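# Sort heavy parcels from cart into desk letter tray

## Task

The cart's top tier holds three identical-looking parcels; one or two of them are heavy and the others much lighter (motor effort readings climb with the carried weight). Every heavy parcel must end up in the letter tray on the desk, fully within its walls, and every light parcel must finish on the cart's top tier within its rim. Release everything and move the robot away at the end; anything resting only because the robot holds it does not count. The robot must not tip over or finish leaning.

## Robot and tools

Robot: a Hello Robot Stretch 4, about 1.6 m tall, with one arm. It has an omni-wheel base (rim within 0.23 m of the base origin), a lift on a mast, an arm that telescopes forward, a three-joint wrist (yaw, pitch, roll) and a two-finger gripper. Loose objects may occasionally get a brief push from outside.

Frames: the base frame sits on the floor below the base centre, x ahead, y to the left, z up. hand_pose is a point between the open fingertips, given in the base frame; with all wrist joints at zero its axes line up with the base's. The printed value may be slightly wrong. The odometry frame equals the base frame at the scene's start; base_odometry counts wheel rotation only, so slipping looks like travel. Heading is positive leftward, -3.142 to 3.142.

execute_actions: argument "actions" is a list holding one action or none (empty just reports state and images). Argument "cameras" lists head_camera, head_left_camera, head_right_camera, wrist_camera or "all"; omitted/null means all, [] means none. An action may contain "base", "joints", or both, plus optional "pace" and "contact_limits"; alternatively it holds only "end_of_arm": "enable_torque", which re-powers any wrist or gripper motor that shut off. All motions in one action begin together.
- "base" takes one relative command, an offset from where the base last reported itself: translate_m (metres, forward positive, -2 to 2), strafe_m (metres, left positive, -2 to 2) or rotate_rad (radians, counter-clockwise positive, -3.2 to 3.2).
- "joints" takes absolute targets by name, each a single number: lift_m 0 to 1.2 m; arm_m 0 to 0.55 m extension; wrist_yaw_rad -1.134 to 4.276 (0 ahead, positive leftward, 3.14 stowed back, over 3.4 the arm may obstruct); wrist_pitch_rad -1.117 to 4.259 (0 level, 1.57 pointing down); wrist_roll_rad -1.117 to 4.259 (0 fingers level, positive turns clockwise viewed from behind); gripper_m -0.038 to 0.141 m fingertip gap (negative squeezes tips together). Tolerances for done: lift and arm ±0.004, yaw and roll ±0.02, pitch ±0.05, gripper ±0.004. Out-of-range joint targets are clipped and flagged; unknown keys or other bad values reject the call entirely.
- "pace": slow, default, fast, max. Base speed 0.1/0.3/0.4/0.6 m/s and turn 1/2/3/4 rad/s respectively, further limited when the lift is above 0.2 m (down to 0.3 m/s and 1 rad/s at 1.2 m).
- "contact_limits": only arm_m, 0 (gentlest) to 0.75 (firmest), default 0.5.
No action runs over 15 s. Parts left out of an action may keep driving toward earlier targets. If a result reports a stop, the remaining calls in that reply are skipped. To unfold the wrist at the start, send lift_m 0.4 together with wrist_yaw_rad 0.

wait: "seconds" 0 to 10; commands nothing and returns state and images. zoom_image: "camera" plus "region" [x0, y0, x1, y1] in pixels from the top-left, at most 504 by 504, on the latest full image. finished_scene: "scene" is the number of the current scene; it ends it irreversibly after the last command is held and reports success and the next task. Replying with no tool call ends everything. If resuming from a summary, first send an empty execute_actions to learn the scene and task.

Cameras: head_camera atop the mast looks forward and down (rotate the base to look around); head_left_camera and head_right_camera are fisheyes beside it, steeper, showing base and arm; wrist_camera looks along the fingers, tips near its bottom edge.

Result lines: lidar_m has 12 distances in metres for 30-degree sectors, first straight ahead, then counter-clockwise (4th left, 7th rear, 10th right); "-" means nothing seen or closer than 0.25 m. It sees roughly 0.15 m up to robot height, so tabletops register; it may miss glass, thin legs, things behind. wrist_depth_mm is a 7x7 grid of median depths 100 to 2000 mm from top-left, robot body included. turned_by_wheels vs turned_by_imu: a gap above about 0.1 rad suggests a collision or slip, and heading error of about their difference. base_tilt in degrees, forward and right positive, with a fixed bias up to ~1.5. base_status/joint_status: done; off_target (stopped short, may still push); contact_stop_at_<key> (blocked; that part goes slack, a slack lift may sag, slack wheels may roll); limit_stop_at_<name>; limit_stop_at_tilt (lean over 6 degrees, lift/arm/wheels go slack until it rights); limit_stop_at_own_body (self-collision guard, likely with pitch below -0.2 and roll below -0.4 or above 4; moving away still works); torque_fault (wrist motor maxed out, goes limp until enable_torque; can hurt the result). on_its_own reports things not commanded; its "held at" is the held target, not the position.

motor_effort: percent of maximum, positive toward higher joint values, bracket shows the action's peak (noisy). Each motor has a fixed bias of a few points. Use this to weigh parcels: a load in a level gripper pushes wrist_pitch_rad's effort further from zero, and lift effort rises with weight. Wheel efforts wheel_0..2 are positive for turning right.

Gripping: command gripper_m below the parcel's width; tighter squeezes harder and pulls the object up to a third of the shortfall toward the wrist. Neither reading nor done proves a grasp; at commands of 0 or more a firm grip changes gripper_m effort clearly. Stuck fingertips on a surface: raise the lift.

Avoid: driving or turning with over 1 kg held and arm_m above 0.2, especially fast; sustained pushes or pulls with a high gripper or high contact limit; level gripper loads over about 2 kg; pressing the gripper into things with base or arm moves; drops, slams and hard hits. Shorter robot motion is better.

Each tool is called after ">>>" as name(argument=value, ...) on one line, values as JSON.

## Session

>>> execute_actions(actions=[{"joints":{"lift_m":0.8,"wrist_yaw_rad":0,"wrist_pitch_rad":0.5,"gripper_m":0.141},"pace":"fast"}])

Scene clock: 2.57 s.
base_odometry: x=+0.000 y=+0.000 heading=+0.000 (m, m, rad; odometry frame)
turned_by_wheels: +0.000 (rad since the last result)
turned_by_imu: +0.000 (rad since the last result)
base_tilt: forward=-0.1 right=+0.2 (deg)
lidar_m: 1.58 1.53 1.68 2.15 1.84 1.96 1.77 1.73 2.06 1.61 1.15 1.09
base_status: not commanded
joint_positions: lift_m=+0.800 arm_m=-0.002 wrist_yaw_rad=+0.000 wrist_pitch_rad=+0.502 wrist_roll_rad=-0.015 gripper_m=+0.141
joint_status: all done
motor_effort: lift_m=+21(24) arm_m=-1(1) wrist_yaw_rad=-1(2) wrist_pitch_rad=-8(6) wrist_roll_rad=+0(0) gripper_m=-1(4) wheel_0=+1(1) wheel_1=-1(1) wheel_2=-1(1) (%)
hand_pose: x=+0.4218 y=-0.0873 z=+0.8393 quat_wxyz=(+0.969, -0.007, +0.248, +0.002) (m; base frame)
wrist_depth_mm: 1430 1464 1708 1921 - 1661 1366 / 1182 1229 1366 - - 1808 1397 / 1205 1336 1464 - - 1808 917 / 1255 1397 1576 - - 1808 1366 / 1430 1537 1661 1661 1708 1661 1042 / 1366 1366 1397 1397 1397 209 1160 / 1160 1160 1182 152 1138 1138 1042
pictures: head_camera, head_left_camera, head_right_camera, wrist_camera
Images, in order (width x height): head_camera 420x560, head_left_camera 420x672, head_right_camera 420x672, wrist_camera 616x392.

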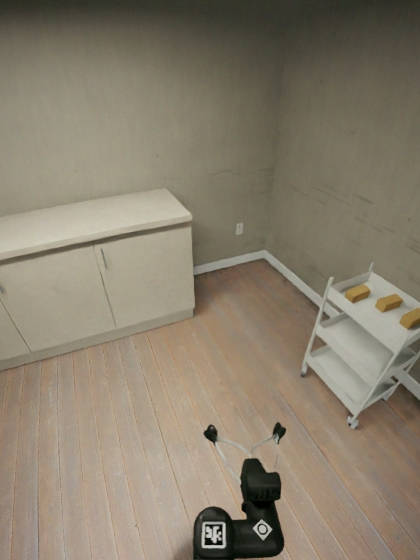

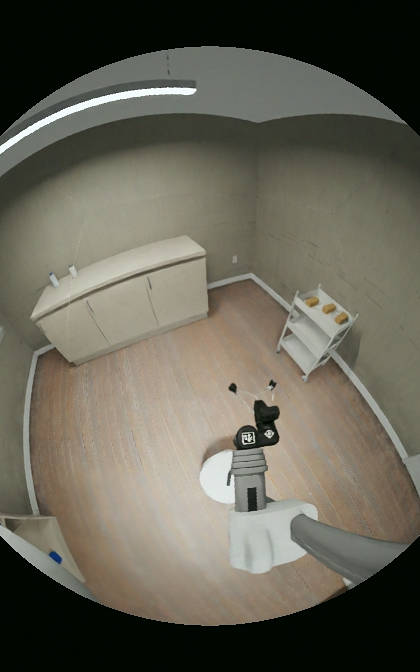

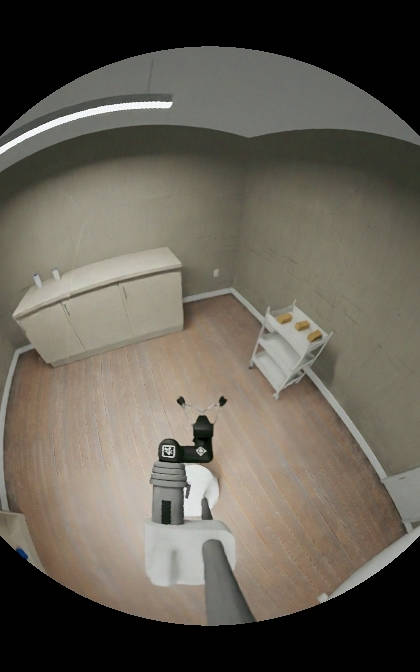

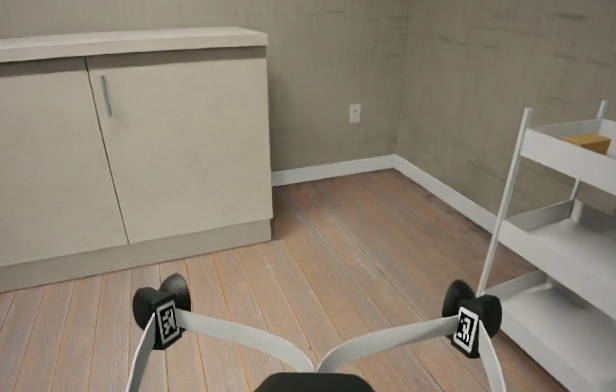

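>>> execute_actions(actions=[{"base":{"rotate_rad":-1.15},"joints":{"lift_m":1.0,"wrist_pitch_rad":0.9},"pace":"fast"}])

>>> execute_actions(actions=[{"base":{"strafe_m":0.8},"pace":"fast"}])

Scene clock: 8.47 s.
base_odometry: x=+0.000 y=+0.000 heading=-1.149 (m, m, rad; odometry frame)
turned_by_wheels: -1.149 (rad since the last result)
turned_by_imu: -1.129 (rad since the last result)
base_tilt: forward=-0.1 right=+0.2 (deg)
lidar_m: 1.58 1.09 1.61 1.54 1.65 2.22 1.86 1.91 1.82 1.74 1.85 1.63
base_status: done
joint_positions: lift_m=+1.000 arm_m=-0.002 wrist_yaw_rad=+0.000 wrist_pitch_rad=+0.901 wrist_roll_rad=-0.015 gripper_m=+0.141
joint_status: all done
motor_effort: lift_m=+21(23) arm_m=-1(1) wrist_yaw_rad=-1(2) wrist_pitch_rad=-5(3) wrist_roll_rad=+0(0) gripper_m=+2(1) wheel_0=+6(11) wheel_1=+5(10) wheel_2=+4(13) (%)
hand_pose: x=+0.3479 y=-0.0874 z=+0.9519 quat_wxyz=(+0.900, -0.007, +0.436, +0.003) (m; base frame)
wrist_depth_mm: 991 1060 1397 1397 1366 1366 1308 / 1281 1281 1576 1537 1537 1499 1464 / 1182 1182 1756 1756 1708 1661 1708 / 1499 1430 1537 1576 1499 1499 1537 / 1366 1366 1397 1397 1336 1366 1308 / 1229 1182 1229 1229 1255 210 1229 / 1118 1098 1098 153 1078 1078 1098
pictures: head_camera, head_left_camera, head_right_camera, wrist_camera
Images, in order (width x height): head_camera 420x560, head_left_camera 420x672, head_right_camera 420x672, wrist_camera 616x392.

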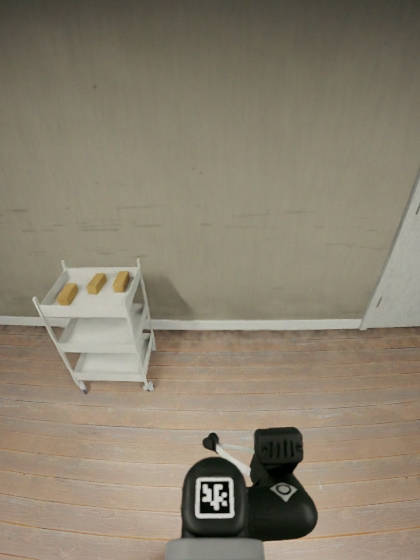

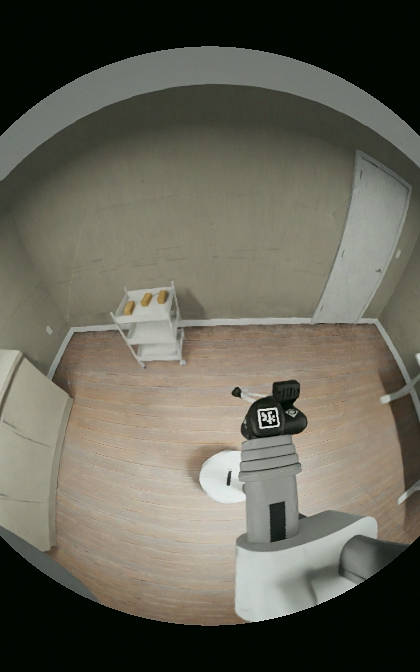

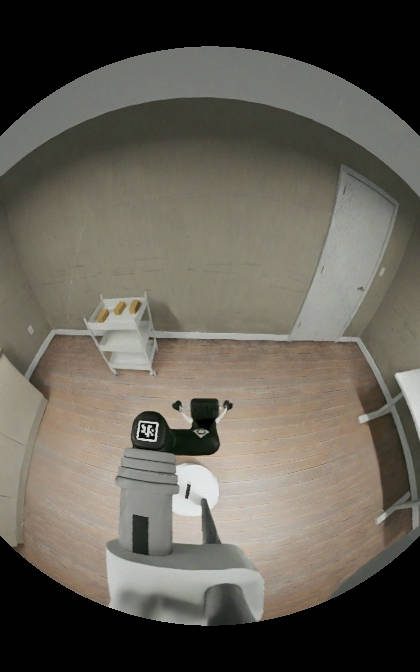

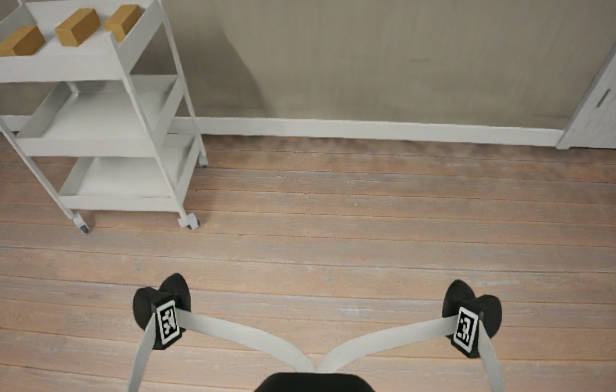

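Scene clock: 12.00 s.
base_odometry: x=+0.730 y=+0.328 heading=-1.149 (m, m, rad; odometry frame)
turned_by_wheels: +0.000 (rad since the last result)
turned_by_imu: +0.002 (rad since the last result)
base_tilt: forward=-0.1 right=+0.3 (deg)
lidar_m: 1.00 1.65 0.76 0.73 0.81 1.16 2.11 2.08 2.65 2.54 2.27 1.07
base_status: done
joint_positions: lift_m=+1.000 arm_m=-0.002 wrist_yaw_rad=+0.000 wrist_pitch_rad=+0.901 wrist_roll_rad=-0.015 gripper_m=+0.141
joint_status: not commanded
motor_effort: lift_m=+21(21) arm_m=-1(1) wrist_yaw_rad=+2(0) wrist_pitch_rad=-7(5) wrist_roll_rad=+1(1) gripper_m=+3(2) wheel_0=-3(14) wheel_1=-1(10) wheel_2=+0(3) (%)
hand_pose: x=+0.3479 y=-0.0874 z=+0.9519 quat_wxyz=(+0.900, -0.007, +0.436, +0.003) (m; base frame)
wrist_depth_mm: 1430 1499 1397 1060 1025 1308 1308 / 1618 1618 1708 1255 1281 1537 1537 / 1708 1756 1708 1205 1182 1708 1661 / 1537 1576 1537 1397 1397 1576 1576 / 1397 1336 1366 1336 1336 1366 1366 / 1205 1205 1229 1255 1229 208 1205 / 1118 1098 1138 153 1060 1118 1118
pictures: head_camera, head_left_camera, head_right_camera, wrist_camera
Images, in order (width x height): head_camera 420x560, head_left_camera 420x672, head_right_camera 420x672, wrist_camera 616x392.

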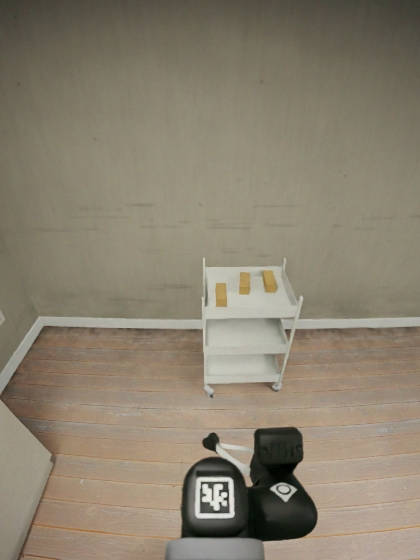

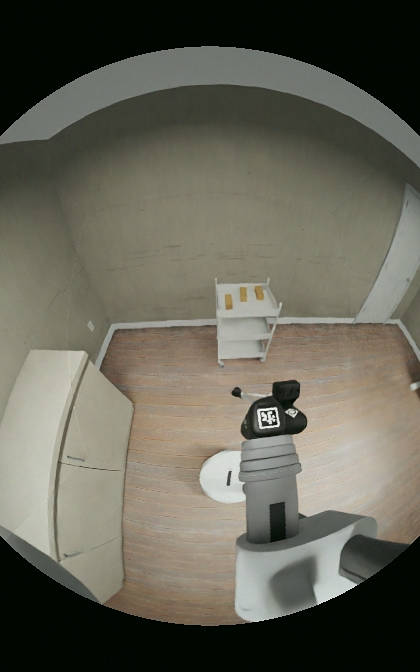

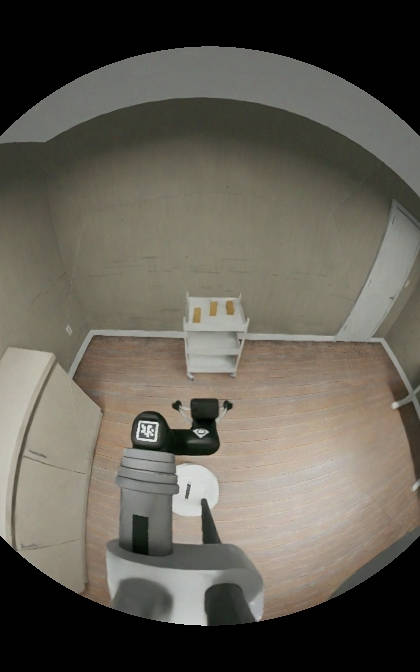

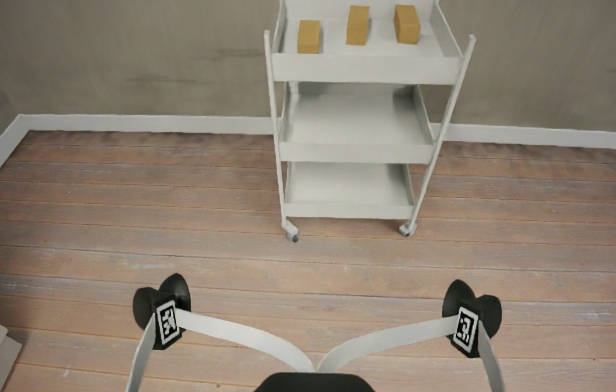

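>>> execute_actions(actions=[{"base":{"translate_m":0.62},"joints":{"arm_m":0.15,"gripper_m":0.11,"wrist_pitch_rad":1.2},"pace":"fast"}], cameras=["head_camera","wrist_camera"])

Scene clock: 17.47 s.
base_odometry: x=+0.984 y=-0.238 heading=-1.148 (m, m, rad; odometry frame)
turned_by_wheels: +0.001 (rad since the last result)
turned_by_imu: -0.001 (rad since the last result)
base_tilt: forward=-0.1 right=+0.2 (deg)
lidar_m: 0.37 1.01 1.40 0.75 0.79 1.13 2.74 2.63 2.63 2.57 1.39 0.42
base_status: done
joint_positions: lift_m=+1.000 arm_m=+0.149 wrist_yaw_rad=+0.000 wrist_pitch_rad=+1.201 wrist_roll_rad=-0.015 gripper_m=+0.110
joint_status: all done
motor_effort: lift_m=+21(21) arm_m=+5(5) wrist_yaw_rad=+0(1) wrist_pitch_rad=-4(5) wrist_roll_rad=+0(0) gripper_m=+0(3) wheel_0=+4(7) wheel_1=+5(6) wheel_2=-3(14) (%)
hand_pose: x=+0.4243 y=-0.0874 z=+0.9091 quat_wxyz=(+0.825, -0.006, +0.565, +0.004) (m; base frame)
wrist_depth_mm: 788 768 759 750 732 723 723 / 946 931 878 569 559 544 798 / 1205 1205 1060 549 539 517 946 / 1281 1255 535 504 508 500 500 / 1205 1182 484 480 480 488 473 / 1098 1098 221 459 452 449 452 / 1042 1078 1060 392 1025 741 1025
pictures: head_camera, wrist_camera
Images, in order (width x height): head_camera 420x560, wrist_camera 616x392.

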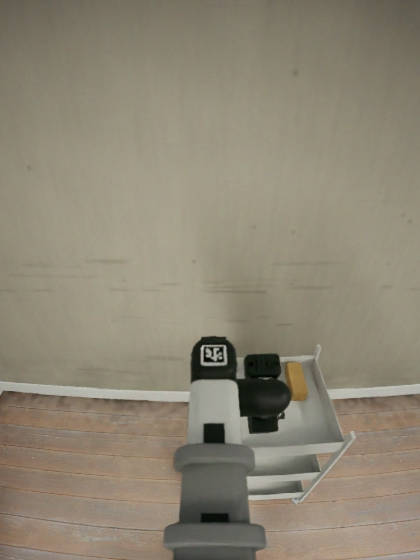

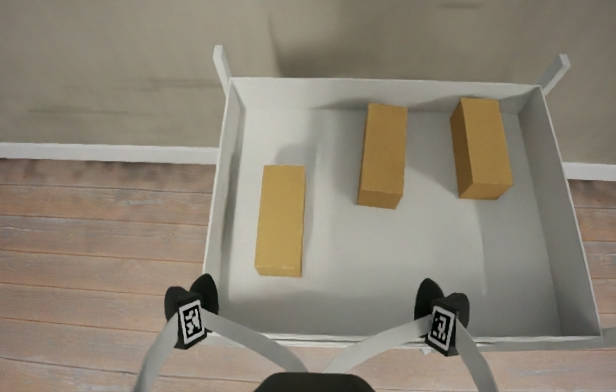

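>>> execute_actions(actions=[{"base":{"strafe_m":0.045},"joints":{"arm_m":0.29,"lift_m":0.9}}], cameras=["wrist_camera"])

Scene clock: 22.33 s.
base_odometry: x=+1.025 y=-0.219 heading=-1.149 (m, m, rad; odometry frame)
turned_by_wheels: +0.000 (rad since the last result)
turned_by_imu: +0.001 (rad since the last result)
base_tilt: forward=+0.0 right=+0.4 (deg)
lidar_m: 0.39 1.02 1.40 0.71 0.73 1.03 2.76 2.65 2.70 2.61 0.58 0.41
base_status: done
joint_positions: lift_m=+0.900 arm_m=+0.289 wrist_yaw_rad=+0.000 wrist_pitch_rad=+1.201 wrist_roll_rad=-0.015 gripper_m=+0.110
joint_status: all done
motor_effort: lift_m=+17(20) arm_m=+5(5) wrist_yaw_rad=-2(0) wrist_pitch_rad=-4(4) wrist_roll_rad=+0(0) gripper_m=+0(4) wheel_0=-5(11) wheel_1=+3(12) wheel_2=+0(1) (%)
hand_pose: x=+0.5643 y=-0.0874 z=+0.8094 quat_wxyz=(+0.825, -0.006, +0.565, +0.004) (m; base frame)
wrist_depth_mm: 585 597 585 559 559 559 544 / 715 707 683 691 683 661 647 / 917 917 820 407 402 397 402 / 1138 1118 1078 407 402 355 366 / 1078 1078 394 384 379 336 364 / 1042 1008 221 315 355 347 353 / 960 960 342 224 338 336 340
pictures: wrist_camera
Images, in order (width x height): wrist_camera 616x392.

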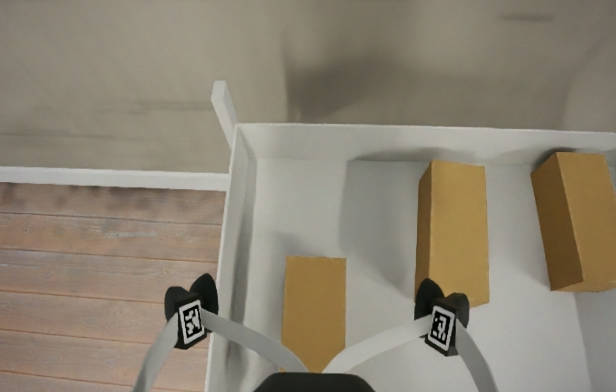

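>>> execute_actions(actions=[{"joints":{"arm_m":0.275,"lift_m":0.83,"gripper_m":0.085}}], cameras=["wrist_camera"])

Scene clock: 29.40 s.
base_odometry: x=+1.025 y=-0.219 heading=-1.149 (m, m, rad; odometry frame)
turned_by_wheels: +0.000 (rad since the last result)
turned_by_imu: +0.001 (rad since the last result)
base_tilt: forward=-0.1 right=+0.2 (deg)
lidar_m: 0.39 1.00 1.40 0.70 0.74 1.02 2.77 2.65 2.68 2.63 0.58 0.40
base_status: not commanded
joint_positions: lift_m=+0.830 arm_m=+0.276 wrist_yaw_rad=+0.000 wrist_pitch_rad=+1.201 wrist_roll_rad=-0.015 gripper_m=+0.085
joint_status: all done
motor_effort: lift_m=+17(17) arm_m=-5(7) wrist_yaw_rad=-1(0) wrist_pitch_rad=-3(1) wrist_roll_rad=+0(1) gripper_m=+0(0) wheel_0=-5(5) wheel_1=+3(3) wheel_2=+0(0) (%)
hand_pose: x=+0.5511 y=-0.0874 z=+0.7394 quat_wxyz=(+0.825, -0.006, +0.565, +0.004) (m; base frame)
wrist_depth_mm: 615 615 591 585 580 580 564 / 741 723 359 340 336 330 325 / 976 960 355 357 351 296 349 / 1098 1060 332 332 330 272 327 / 991 1008 309 260 314 259 307 / 931 946 213 245 219 290 290 / 891 878 272 191 274 274 277
pictures: wrist_camera
Images, in order (width x height): wrist_camera 616x392.

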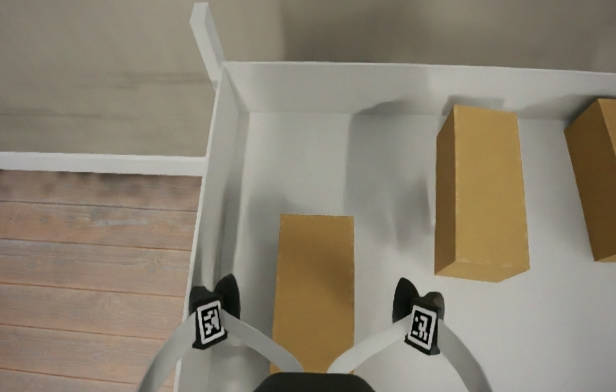

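>>> execute_actions(actions=[{"joints":{"lift_m":0.79,"gripper_m":0.065},"pace":"slow"}], cameras=["wrist_camera"])

>>> execute_actions(actions=[{"joints":{"gripper_m":-0.01}}], cameras=[])

>>> execute_actions(actions=[{"joints":{"lift_m":0.82}}], cameras=["wrist_camera"])

Scene clock: 33.60 s.
base_odometry: x=+1.025 y=-0.219 heading=-1.149 (m, m, rad; odometry frame)
turned_by_wheels: +0.000 (rad since the last result)
turned_by_imu: +0.001 (rad since the last result)
base_tilt: forward=-0.1 right=+0.3 (deg)
lidar_m: 0.39 1.02 1.40 0.70 0.75 1.02 2.77 2.64 2.73 2.60 0.58 0.39
base_status: not commanded
joint_positions: lift_m=+0.790 arm_m=+0.276 wrist_yaw_rad=+0.000 wrist_pitch_rad=+1.201 wrist_roll_rad=-0.015 gripper_m=+0.065
joint_status: all done
motor_effort: lift_m=+17(17) arm_m=-5(6) wrist_yaw_rad=+2(1) wrist_pitch_rad=-3(4) wrist_roll_rad=+0(0) gripper_m=-1(4) wheel_0=-5(5) wheel_1=+3(3) wheel_2=+0(0) (%)
hand_pose: x=+0.5511 y=-0.0874 z=+0.6994 quat_wxyz=(+0.825, -0.006, +0.565, +0.004) (m; base frame)
wrist_depth_mm: 603 609 290 290 283 281 530 / 741 732 320 320 319 289 300 / 960 960 300 306 307 251 274 / 1042 1008 282 232 287 235 234 / 960 976 270 218 271 249 248 / 904 917 217 206 209 253 253 / 854 866 240 175 236 238 240
pictures: wrist_camera
Images, in order (width x height): wrist_camera 616x392.

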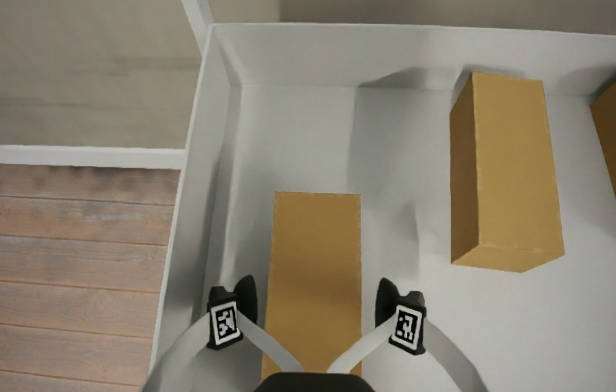

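Scene clock: 35.10 s.
base_odometry: x=+1.025 y=-0.219 heading=-1.149 (m, m, rad; odometry frame)
turned_by_wheels: +0.000 (rad since the last result)
turned_by_imu: +0.000 (rad since the last result)
base_tilt: forward=-0.1 right=+0.3 (deg)
lidar_m: 0.38 1.01 1.39 0.69 0.75 1.05 2.78 2.65 2.72 2.59 0.57 0.42
base_status: not commanded
joint_positions: lift_m=+0.790 arm_m=+0.276 wrist_yaw_rad=+0.000 wrist_pitch_rad=+1.201 wrist_roll_rad=-0.015 gripper_m=-0.009
joint_status: all done
motor_effort: lift_m=+17(17) arm_m=-6(6) wrist_yaw_rad=+0(1) wrist_pitch_rad=-6(6) wrist_roll_rad=+0(0) gripper_m=-23(22) wheel_0=-5(5) wheel_1=+3(3) wheel_2=+0(0) (%)
hand_pose: x=+0.5511 y=-0.0874 z=+0.6994 quat_wxyz=(+0.825, -0.006, +0.565, +0.004) (m; base frame)
wrist_depth_mm: 609 615 290 290 283 282 530 / 741 741 322 320 319 290 300 / 960 946 301 307 304 251 272 / 1042 1025 282 213 287 234 233 / 976 960 267 201 268 248 250 / 904 904 202 190 192 252 252 / 854 158 220 181 182 157 239
pictures: none
No camera images: the call's "cameras" was empty. Leave "cameras" out to get every camera's image.

Scene clock: 36.00 s.
base_odometry: x=+1.025 y=-0.219 heading=-1.149 (m, m, rad; odometry frame)
turned_by_wheels: +0.000 (rad since the last result)
turned_by_imu: +0.000 (rad since the last result)
base_tilt: forward=+0.0 right=+0.2 (deg)
lidar_m: 0.40 1.01 1.40 0.72 0.73 1.04 2.76 2.68 2.68 2.62 0.59 0.41
base_status: not commanded
joint_positions: lift_m=+0.820 arm_m=+0.276 wrist_yaw_rad=+0.000 wrist_pitch_rad=+1.201 wrist_roll_rad=-0.015 gripper_m=-0.009
joint_status: all done
motor_effort: lift_m=+22(22) arm_m=-6(6) wrist_yaw_rad=-1(0) wrist_pitch_rad=-5(5) wrist_roll_rad=+0(1) gripper_m=-21(24) wheel_0=-5(5) wheel_1=+3(4) wheel_2=+0(0) (%)
hand_pose: x=+0.5510 y=-0.0874 z=+0.7290 quat_wxyz=(+0.825, -0.006, +0.565, +0.004) (m; base frame)
wrist_depth_mm: 609 609 597 585 580 569 564 / 741 741 343 325 324 306 314 / 976 946 343 340 342 283 336 / 1078 1098 319 213 317 264 314 / 976 991 300 200 297 252 294 / 946 946 202 190 192 281 279 / 891 158 219 180 181 157 266
pictures: wrist_camera
Images, in order (width x height): wrist_camera 616x392.

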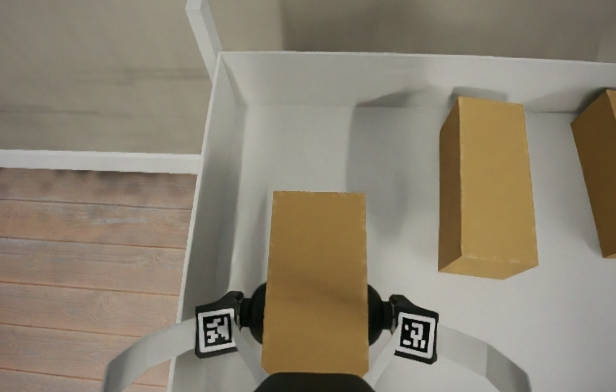

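>>> execute_actions(actions=[{"joints":{"lift_m":0.79}}], cameras=[])

>>> execute_actions(actions=[{"joints":{"gripper_m":0.07}}], cameras=[])

>>> execute_actions(actions=[{"joints":{"lift_m":0.85},"pace":"fast"}], cameras=[])

>>> execute_actions(actions=[{"base":{"strafe_m":-0.12},"joints":{"arm_m":0.355}}], cameras=["wrist_camera"])

Scene clock: 39.97 s.
base_odometry: x=+1.025 y=-0.219 heading=-1.149 (m, m, rad; odometry frame)
turned_by_wheels: +0.000 (rad since the last result)
turned_by_imu: +0.001 (rad since the last result)
base_tilt: forward=+0.0 right=+0.3 (deg)
lidar_m: 0.39 1.01 1.40 0.68 0.75 1.04 2.77 2.66 2.69 2.61 0.59 0.42
base_status: not commanded
joint_positions: lift_m=+0.790 arm_m=+0.276 wrist_yaw_rad=+0.000 wrist_pitch_rad=+1.201 wrist_roll_rad=-0.015 gripper_m=-0.009
joint_status: all done
motor_effort: lift_m=+18(23) arm_m=-5(5) wrist_yaw_rad=+1(1) wrist_pitch_rad=-7(5) wrist_roll_rad=+1(1) gripper_m=-22(20) wheel_0=-5(5) wheel_1=+3(3) wheel_2=+0(0) (%)
hand_pose: x=+0.5510 y=-0.0874 z=+0.6993 quat_wxyz=(+0.825, -0.006, +0.565, +0.004) (m; base frame)
wrist_depth_mm: 615 609 290 287 285 279 530 / 741 741 322 317 317 289 298 / 960 946 300 306 304 251 272 / 1025 1042 281 215 286 235 232 / 946 960 270 202 270 250 250 / 917 891 201 190 192 253 253 / 854 158 220 181 182 157 240
pictures: none
No camera images: the call's "cameras" was empty. Leave "cameras" out to get every camera's image.

Scene clock: 41.53 s.
base_odometry: x=+1.025 y=-0.219 heading=-1.149 (m, m, rad; odometry frame)
turned_by_wheels: +0.000 (rad since the last result)
turned_by_imu: +0.000 (rad since the last result)
base_tilt: forward=-0.1 right=+0.2 (deg)
lidar_m: 0.37 1.00 1.41 0.70 0.73 1.03 2.76 2.68 2.69 2.62 0.58 0.41
base_status: not commanded
joint_positions: lift_m=+0.790 arm_m=+0.276 wrist_yaw_rad=+0.000 wrist_pitch_rad=+1.201 wrist_roll_rad=-0.015 gripper_m=+0.070
joint_status: all done
motor_effort: lift_m=+18(18) arm_m=-5(5) wrist_yaw_rad=-1(0) wrist_pitch_rad=-6(5) wrist_roll_rad=+0(0) gripper_m=-2(23) wheel_0=-5(5) wheel_1=+4(3) wheel_2=+0(0) (%)
hand_pose: x=+0.5510 y=-0.0874 z=+0.6993 quat_wxyz=(+0.825, -0.006, +0.565, +0.004) (m; base frame)
wrist_depth_mm: 603 609 293 289 285 282 530 / 741 741 320 322 320 289 298 / 960 931 301 309 306 252 273 / 1025 1025 282 232 287 234 233 / 960 960 270 217 268 249 248 / 904 904 212 206 208 254 252 / 866 866 240 174 236 239 240
pictures: none
No camera images: the call's "cameras" was empty. Leave "cameras" out to get every camera's image.

Scene clock: 42.50 s.
base_odometry: x=+1.025 y=-0.219 heading=-1.149 (m, m, rad; odometry frame)
turned_by_wheels: +0.000 (rad since the last result)
turned_by_imu: +0.000 (rad since the last result)
base_tilt: forward=-0.2 right=+0.4 (deg)
lidar_m: 0.39 0.99 1.41 0.70 0.73 1.06 2.75 2.62 2.68 2.63 0.58 0.41
base_status: not commanded
joint_positions: lift_m=+0.850 arm_m=+0.276 wrist_yaw_rad=+0.000 wrist_pitch_rad=+1.201 wrist_roll_rad=-0.015 gripper_m=+0.070
joint_status: all done
motor_effort: lift_m=+21(22) arm_m=-5(5) wrist_yaw_rad=+1(1) wrist_pitch_rad=-6(5) wrist_roll_rad=+0(0) gripper_m=-2(2) wheel_0=-5(5) wheel_1=+3(3) wheel_2=+0(0) (%)
hand_pose: x=+0.5511 y=-0.0874 z=+0.7591 quat_wxyz=(+0.825, -0.006, +0.565, +0.004) (m; base frame)
wrist_depth_mm: 609 621 597 597 580 574 559 / 741 732 661 355 351 345 615 / 931 931 384 373 370 319 362 / 1098 1098 353 351 349 297 345 / 1008 1042 332 279 330 282 327 / 960 946 212 264 217 309 310 / 917 904 290 202 293 293 296
pictures: none
No camera images: the call's "cameras" was empty. Leave "cameras" out to get every camera's image.

Scene clock: 44.07 s.
base_odometry: x=+0.915 y=-0.269 heading=-1.148 (m, m, rad; odometry frame)
turned_by_wheels: +0.000 (rad since the last result)
turned_by_imu: +0.001 (rad since the last result)
base_tilt: forward=+0.0 right=+0.4 (deg)
lidar_m: 0.37 0.40 1.41 0.84 0.86 1.20 2.75 2.63 2.58 2.48 1.38 0.42
base_status: done
joint_positions: lift_m=+0.850 arm_m=+0.354 wrist_yaw_rad=+0.000 wrist_pitch_rad=+1.201 wrist_roll_rad=-0.015 gripper_m=+0.070
joint_status: all done
motor_effort: lift_m=+21(21) arm_m=+5(7) wrist_yaw_rad=-1(1) wrist_pitch_rad=-7(5) wrist_roll_rad=+1(0) gripper_m=-3(4) wheel_0=+5(14) wheel_1=-1(13) wheel_2=+0(0) (%)
hand_pose: x=+0.6293 y=-0.0874 z=+0.7591 quat_wxyz=(+0.825, -0.006, +0.565, +0.004) (m; base frame)
wrist_depth_mm: 508 504 492 492 484 473 466 / 615 609 603 591 580 564 554 / 296 732 732 707 699 683 683 / 976 343 345 336 342 301 322 / 312 334 332 282 329 281 322 / 278 315 212 265 217 266 301 / 276 253 293 202 291 252 291
pictures: wrist_camera
Images, in order (width x height): wrist_camera 616x392.

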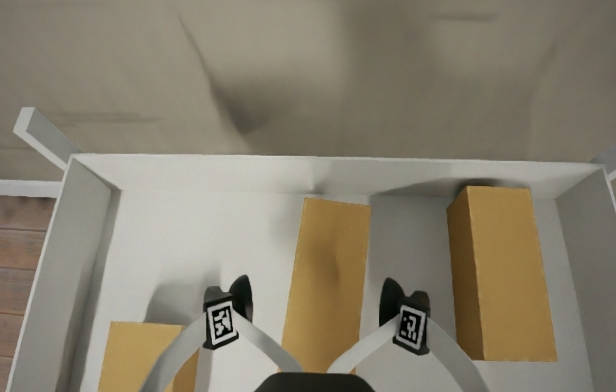

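>>> execute_actions(actions=[{"base":{"strafe_m":-0.008},"joints":{"lift_m":0.785,"arm_m":0.37}}], cameras=["wrist_camera"])

>>> execute_actions(actions=[{"joints":{"gripper_m":-0.02}}], cameras=[])

>>> execute_actions(actions=[{"joints":{"lift_m":0.81}}], cameras=["wrist_camera"])

Scene clock: 47.17 s.
base_odometry: x=+0.908 y=-0.272 heading=-1.148 (m, m, rad; odometry frame)
turned_by_wheels: +0.000 (rad since the last result)
turned_by_imu: +0.001 (rad since the last result)
base_tilt: forward=-0.1 right=+0.3 (deg)
lidar_m: 0.39 0.39 1.39 0.83 0.88 1.18 2.76 2.61 2.57 2.48 1.39 0.42
base_status: done
joint_positions: lift_m=+0.785 arm_m=+0.369 wrist_yaw_rad=+0.000 wrist_pitch_rad=+1.201 wrist_roll_rad=-0.015 gripper_m=+0.070
joint_status: all done
motor_effort: lift_m=+17(21) arm_m=+5(5) wrist_yaw_rad=+2(1) wrist_pitch_rad=-3(4) wrist_roll_rad=+0(0) gripper_m=+1(1) wheel_0=+4(13) wheel_1=-3(9) wheel_2=+0(1) (%)
hand_pose: x=+0.6443 y=-0.0874 z=+0.6944 quat_wxyz=(+0.825, -0.006, +0.565, +0.004) (m; base frame)
wrist_depth_mm: 492 488 477 462 466 459 449 / 580 585 580 569 554 539 535 / 257 255 251 250 246 256 424 / 276 285 283 229 277 246 224 / 265 267 266 212 264 244 210 / 252 251 213 201 208 236 198 / 191 198 236 172 233 200 189
pictures: wrist_camera
Images, in order (width x height): wrist_camera 616x392.

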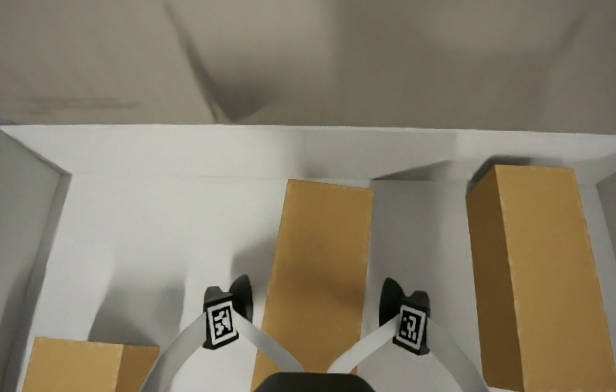

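Scene clock: 48.80 s.
base_odometry: x=+0.908 y=-0.272 heading=-1.148 (m, m, rad; odometry frame)
turned_by_wheels: +0.000 (rad since the last result)
turned_by_imu: +0.000 (rad since the last result)
base_tilt: forward=+0.0 right=+0.3 (deg)
lidar_m: 0.39 0.40 1.40 0.83 0.85 1.22 2.78 2.61 2.59 2.47 1.39 0.42
base_status: not commanded
joint_positions: lift_m=+0.785 arm_m=+0.369 wrist_yaw_rad=+0.000 wrist_pitch_rad=+1.202 wrist_roll_rad=-0.015 gripper_m=-0.019
joint_status: all done
motor_effort: lift_m=+18(18) arm_m=+5(5) wrist_yaw_rad=-3(1) wrist_pitch_rad=-7(8) wrist_roll_rad=+1(0) gripper_m=-24(26) wheel_0=+4(4) wheel_1=-3(3) wheel_2=+0(0) (%)
hand_pose: x=+0.6439 y=-0.0874 z=+0.6942 quat_wxyz=(+0.825, -0.006, +0.566, +0.004) (m; base frame)
wrist_depth_mm: 488 480 477 473 462 459 449 / 597 585 585 564 559 544 535 / 259 257 255 252 247 244 430 / 276 285 283 208 277 247 220 / 264 266 265 195 259 243 208 / 253 250 198 183 190 236 195 / 191 156 178 174 175 158 187
pictures: none
No camera images: the call's "cameras" was empty. Leave "cameras" out to get every camera's image.

Scene clock: 49.67 s.
base_odometry: x=+0.908 y=-0.272 heading=-1.148 (m, m, rad; odometry frame)
turned_by_wheels: +0.000 (rad since the last result)
turned_by_imu: +0.000 (rad since the last result)
base_tilt: forward=-0.1 right=+0.3 (deg)
lidar_m: 0.40 0.41 1.39 0.85 0.87 1.20 2.75 2.59 2.60 2.51 1.40 0.42
base_status: not commanded
joint_positions: lift_m=+0.810 arm_m=+0.369 wrist_yaw_rad=+0.000 wrist_pitch_rad=+1.202 wrist_roll_rad=-0.015 gripper_m=-0.019
joint_status: all done
motor_effort: lift_m=+23(24) arm_m=+5(5) wrist_yaw_rad=+1(1) wrist_pitch_rad=-10(9) wrist_roll_rad=+0(1) gripper_m=-21(23) wheel_0=+4(4) wheel_1=-3(3) wheel_2=+0(0) (%)
hand_pose: x=+0.6439 y=-0.0874 z=+0.7187 quat_wxyz=(+0.825, -0.006, +0.566, +0.004) (m; base frame)
wrist_depth_mm: 492 492 480 473 462 455 452 / 591 591 580 574 559 544 539 / 484 683 661 647 647 627 609 / 282 307 306 208 296 268 268 / 279 291 289 196 285 243 236 / 272 276 198 183 190 236 220 / 236 156 178 174 175 158 209
pictures: wrist_camera
Images, in order (width x height): wrist_camera 616x392.

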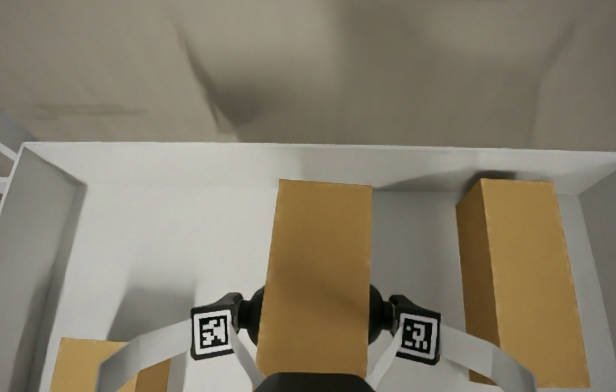

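>>> execute_actions(actions=[{"joints":{"lift_m":1.0}}], cameras=[])

>>> execute_actions(actions=[{"base":{"translate_m":-0.5},"joints":{"arm_m":0.0}}], cameras=[])

>>> execute_actions(actions=[{"base":{"rotate_rad":-1.571}}])

Scene clock: 54.60 s.
base_odometry: x=+0.908 y=-0.272 heading=-1.148 (m, m, rad; odometry frame)
turned_by_wheels: +0.000 (rad since the last result)
turned_by_imu: +0.001 (rad since the last result)
base_tilt: forward=-0.1 right=+0.4 (deg)
lidar_m: 0.39 0.42 1.41 0.80 0.87 1.20 2.74 2.58 2.59 2.47 1.37 0.41
base_status: not commanded
joint_positions: lift_m=+1.000 arm_m=+0.369 wrist_yaw_rad=+0.000 wrist_pitch_rad=+1.202 wrist_roll_rad=-0.015 gripper_m=-0.019
joint_status: all done
motor_effort: lift_m=+23(23) arm_m=+5(5) wrist_yaw_rad=+1(1) wrist_pitch_rad=-9(8) wrist_roll_rad=+1(0) gripper_m=-21(24) wheel_0=+4(4) wheel_1=-3(3) wheel_2=+0(0) (%)
hand_pose: x=+0.6439 y=-0.0874 z=+0.9088 quat_wxyz=(+0.825, -0.006, +0.566, +0.004) (m; base frame)
wrist_depth_mm: 488 488 477 473 469 462 449 / 597 585 574 569 559 549 530 / 768 759 750 723 707 691 661 / 1078 976 1042 208 891 931 904 / 1205 484 473 195 445 449 1160 / 1118 455 198 183 190 415 1060 / 1060 156 178 174 175 158 1025
pictures: none
No camera images: the call's "cameras" was empty. Leave "cameras" out to get every camera's image.

Scene clock: 57.77 s.
base_odometry: x=+0.703 y=+0.184 heading=-1.149 (m, m, rad; odometry frame)
turned_by_wheels: +0.000 (rad since the last result)
turned_by_imu: +0.002 (rad since the last result)
base_tilt: forward=-0.1 right=+0.3 (deg)
lidar_m: 0.88 1.54 0.88 0.82 0.88 1.21 2.25 2.12 2.56 2.44 2.10 0.92
base_status: done
joint_positions: lift_m=+1.000 arm_m=+0.001 wrist_yaw_rad=+0.000 wrist_pitch_rad=+1.203 wrist_roll_rad=-0.015 gripper_m=-0.019
joint_status: all done
motor_effort: lift_m=+23(23) arm_m=-5(6) wrist_yaw_rad=+0(3) wrist_pitch_rad=-10(10) wrist_roll_rad=+1(0) gripper_m=-25(22) wheel_0=-4(10) wheel_1=-5(6) wheel_2=+3(12) (%)
hand_pose: x=+0.2756 y=-0.0874 z=+0.9087 quat_wxyz=(+0.825, -0.006, +0.566, +0.004) (m; base frame)
wrist_depth_mm: 1576 1464 1499 991 991 1464 1430 / 1464 1499 1464 1281 1281 1397 1397 / 1336 1336 1336 1308 1308 1336 1308 / 1281 1229 1229 208 1205 1229 1229 / 1205 1205 1182 195 1160 1160 1138 / 1138 1098 198 183 191 1078 1098 / 1078 156 177 174 174 158 1042
pictures: none
No camera images: the call's "cameras" was empty. Leave "cameras" out to get every camera's image.

Scene clock: 60.03 s.
base_odometry: x=+0.703 y=+0.184 heading=-2.718 (m, m, rad; odometry frame)
turned_by_wheels: -1.570 (rad since the last result)
turned_by_imu: -1.543 (rad since the last result)
base_tilt: forward=-0.1 right=+0.3 (deg)
lidar_m: 2.46 2.07 0.93 0.89 1.52 0.88 0.83 0.89 1.26 2.23 2.13 2.51
base_status: done
joint_positions: lift_m=+1.000 arm_m=+0.001 wrist_yaw_rad=+0.000 wrist_pitch_rad=+1.202 wrist_roll_rad=-0.015 gripper_m=-0.019
joint_status: not commanded
motor_effort: lift_m=+23(23) arm_m=-5(5) wrist_yaw_rad=+0(2) wrist_pitch_rad=-8(8) wrist_roll_rad=+0(0) gripper_m=-21(21) wheel_0=+7(10) wheel_1=+4(11) wheel_2=+5(7) (%)
hand_pose: x=+0.2757 y=-0.0874 z=+0.9088 quat_wxyz=(+0.825, -0.006, +0.566, +0.004) (m; base frame)
wrist_depth_mm: 1618 1576 1499 1576 1499 1499 1537 / 1464 1430 1464 1366 1430 1366 1430 / 1336 1336 1366 1336 1366 1308 1336 / 1281 1255 1255 209 1229 1255 1229 / 1182 1182 1205 195 1160 1205 1138 / 1118 1118 198 184 191 1098 1078 / 1042 157 178 174 175 158 1025
pictures: head_camera, head_left_camera, head_right_camera, wrist_camera
Images, in order (width x height): head_camera 420x560, head_left_camera 420x672, head_right_camera 420x672, wrist_camera 616x392.

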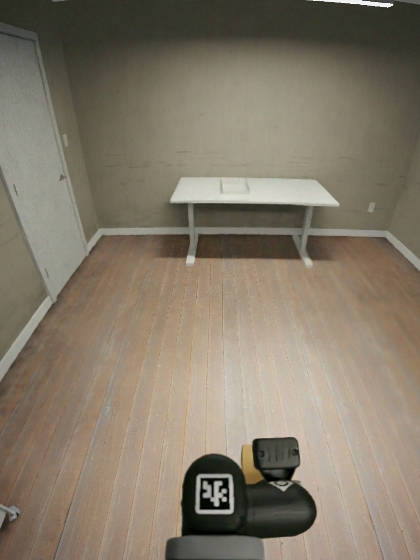

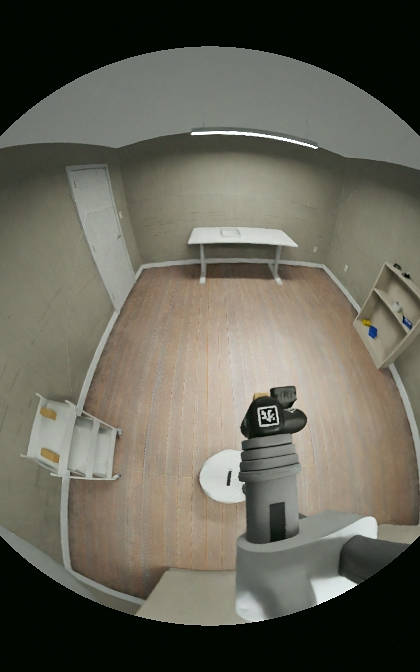

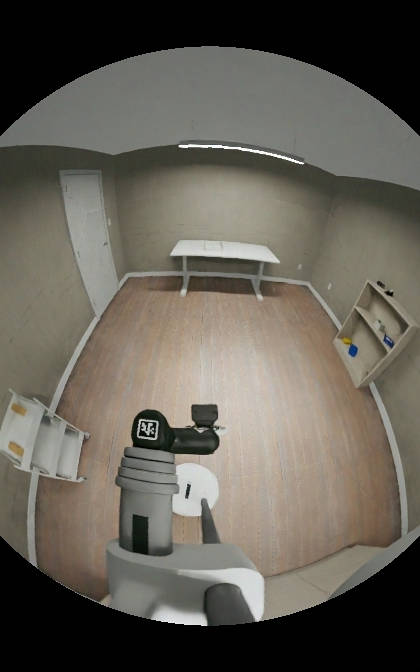

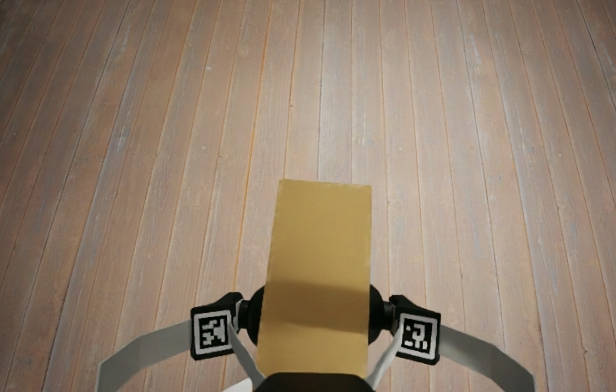

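>>> execute_actions(actions=[{"base":{"rotate_rad":-0.04},"joints":{"lift_m":1.05}}], cameras=[])

>>> execute_actions(actions=[{"base":{"translate_m":2.0},"joints":{"arm_m":0.15},"pace":"fast"}])

Scene clock: 63.30 s.
base_odometry: x=+0.703 y=+0.184 heading=-2.757 (m, m, rad; odometry frame)
turned_by_wheels: -0.039 (rad since the last result)
turned_by_imu: -0.038 (rad since the last result)
base_tilt: forward=+0.0 right=+0.4 (deg)
lidar_m: 2.44 2.15 0.93 0.89 1.51 0.87 0.83 0.90 1.21 2.25 2.10 0.34
base_status: done
joint_positions: lift_m=+1.050 arm_m=+0.001 wrist_yaw_rad=+0.000 wrist_pitch_rad=+1.203 wrist_roll_rad=-0.015 gripper_m=-0.019
joint_status: all done
motor_effort: lift_m=+23(25) arm_m=-5(5) wrist_yaw_rad=+0(0) wrist_pitch_rad=-7(9) wrist_roll_rad=+0(0) gripper_m=-25(19) wheel_0=+5(7) wheel_1=+5(10) wheel_2=+3(8) (%)
hand_pose: x=+0.2757 y=-0.0874 z=+0.9587 quat_wxyz=(+0.825, -0.006, +0.566, +0.004) (m; base frame)
wrist_depth_mm: 1576 1661 1618 1576 1576 1618 1576 / 1499 1464 1537 1464 1499 1499 1464 / 1397 1397 1397 1397 1366 1366 1366 / 1281 1336 1281 208 1281 1308 1308 / 1255 1255 1205 195 1182 1205 1205 / 1160 1138 198 183 190 1160 1118 / 1098 156 178 173 175 158 1078
pictures: none
No camera images: the call's "cameras" was empty. Leave "cameras" out to get every camera's image.

Scene clock: 70.57 s.
base_odometry: x=-1.150 y=-0.566 heading=-2.757 (m, m, rad; odometry frame)
turned_by_wheels: +0.000 (rad since the last result)
turned_by_imu: -0.006 (rad since the last result)
base_tilt: forward=-0.2 right=+0.2 (deg)
lidar_m: 0.41 0.47 0.64 1.50 1.57 1.92 2.89 2.98 1.99 1.93 0.68 0.49
base_status: done
joint_positions: lift_m=+1.050 arm_m=+0.149 wrist_yaw_rad=+0.000 wrist_pitch_rad=+1.202 wrist_roll_rad=-0.015 gripper_m=-0.019
joint_status: all done
motor_effort: lift_m=+23(23) arm_m=+5(6) wrist_yaw_rad=+1(3) wrist_pitch_rad=-8(13) wrist_roll_rad=+1(1) gripper_m=-25(27) wheel_0=+4(9) wheel_1=+2(7) wheel_2=-1(16) (%)
hand_pose: x=+0.4239 y=-0.0874 z=+0.9588 quat_wxyz=(+0.825, -0.006, +0.566, +0.004) (m; base frame)
wrist_depth_mm: 640 627 634 621 621 621 609 / 591 591 580 574 574 569 569 / 549 544 544 539 539 539 539 / 517 512 508 209 504 504 500 / 480 480 484 195 469 473 469 / 1182 1138 198 183 190 1118 1078 / 1098 156 191 174 175 158 1078
pictures: head_camera, head_left_camera, head_right_camera, wrist_camera
Images, in order (width x height): head_camera 420x560, head_left_camera 420x672, head_right_camera 420x672, wrist_camera 616x392.

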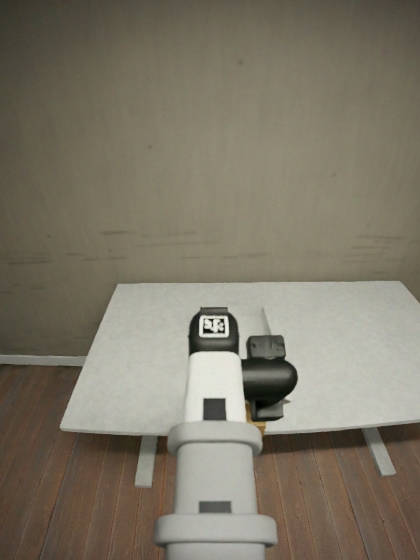

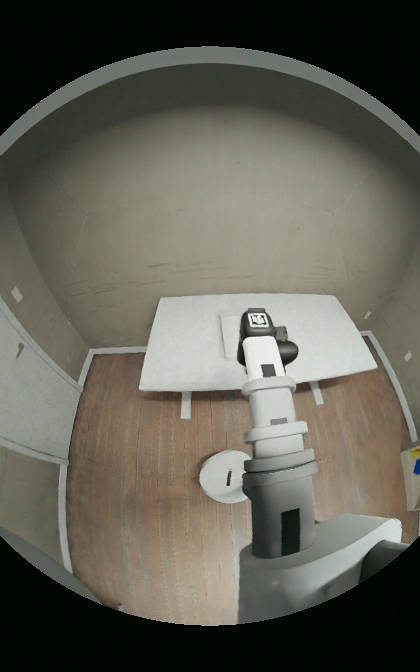

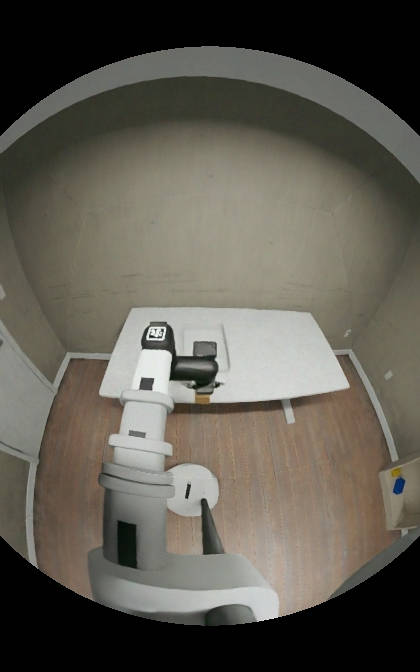

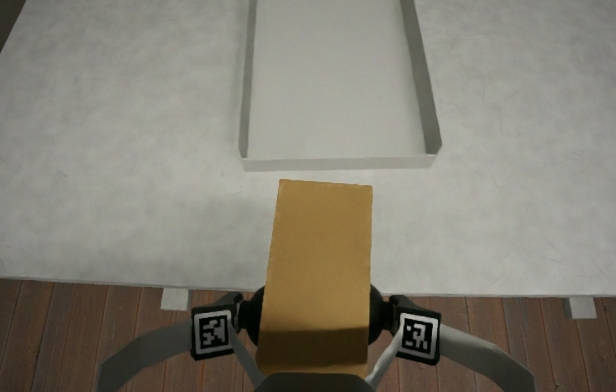

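>>> execute_actions(actions=[{"base":{"strafe_m":0.015},"joints":{"arm_m":0.51,"lift_m":0.94}}], cameras=["wrist_camera"])

>>> execute_actions(actions=[{"joints":{"lift_m":0.865}}], cameras=["wrist_camera","head_right_camera"])

Scene clock: 76.47 s.
base_odometry: x=-1.145 y=-0.580 heading=-2.757 (m, m, rad; odometry frame)
turned_by_wheels: +0.000 (rad since the last result)
turned_by_imu: +0.001 (rad since the last result)
base_tilt: forward=-0.1 right=+0.2 (deg)
lidar_m: 0.44 0.49 0.66 1.47 1.55 1.91 2.88 2.99 2.00 1.94 0.65 0.49
base_status: done
joint_positions: lift_m=+0.940 arm_m=+0.509 wrist_yaw_rad=+0.000 wrist_pitch_rad=+1.202 wrist_roll_rad=-0.015 gripper_m=-0.019
joint_status: all done
motor_effort: lift_m=+19(22) arm_m=+5(6) wrist_yaw_rad=+1(1) wrist_pitch_rad=-8(11) wrist_roll_rad=+0(0) gripper_m=-25(23) wheel_0=-4(12) wheel_1=+2(9) wheel_2=+0(1) (%)
hand_pose: x=+0.7839 y=-0.0874 z=+0.8492 quat_wxyz=(+0.825, -0.006, +0.566, +0.004) (m; base frame)
wrist_depth_mm: 488 480 477 477 473 469 473 / 445 449 449 442 442 436 439 / 421 421 402 397 397 397 407 / 394 389 387 208 382 377 379 / 366 366 359 196 355 353 357 / 345 347 198 183 191 332 338 / 327 156 178 173 174 158 324
pictures: wrist_camera
Images, in order (width x height): wrist_camera 616x392.

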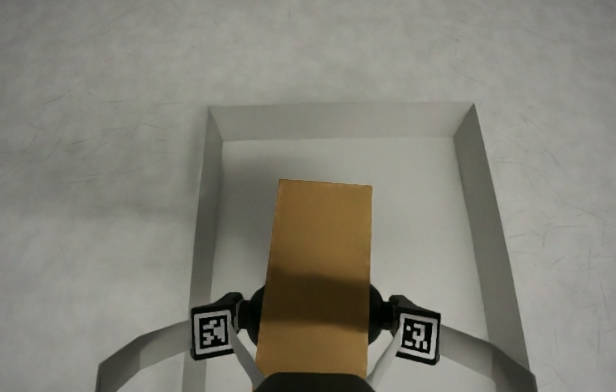

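Scene clock: 77.73 s.
base_odometry: x=-1.145 y=-0.580 heading=-2.757 (m, m, rad; odometry frame)
turned_by_wheels: +0.000 (rad since the last result)
turned_by_imu: +0.000 (rad since the last result)
base_tilt: forward=-0.2 right=+0.3 (deg)
lidar_m: 0.44 0.46 0.65 1.46 1.56 1.94 2.89 2.96 2.03 1.94 0.69 0.48
base_status: not commanded
joint_positions: lift_m=+0.865 arm_m=+0.509 wrist_yaw_rad=+0.000 wrist_pitch_rad=+1.202 wrist_roll_rad=-0.015 gripper_m=-0.019
joint_status: all done
motor_effort: lift_m=+19(21) arm_m=+5(5) wrist_yaw_rad=+1(0) wrist_pitch_rad=-8(8) wrist_roll_rad=+0(0) gripper_m=-25(24) wheel_0=-4(4) wheel_1=+2(2) wheel_2=+0(0) (%)
hand_pose: x=+0.7839 y=-0.0874 z=+0.7741 quat_wxyz=(+0.825, -0.006, +0.566, +0.004) (m; base frame)
wrist_depth_mm: 382 382 375 377 375 370 373 / 355 353 310 327 327 307 343 / 330 329 320 322 322 309 319 / 309 303 303 209 298 297 256 / 289 286 286 195 279 283 242 / 273 266 198 183 191 265 242 / 259 156 178 174 175 158 240
pictures: head_right_camera, wrist_camera
Images, in order (width x height): head_right_camera 420x672, wrist_camera 616x392.

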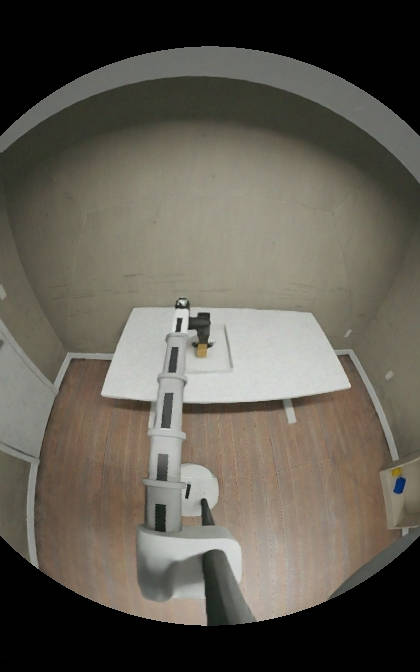

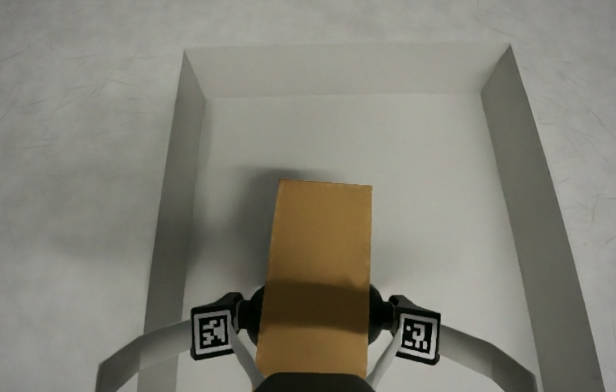

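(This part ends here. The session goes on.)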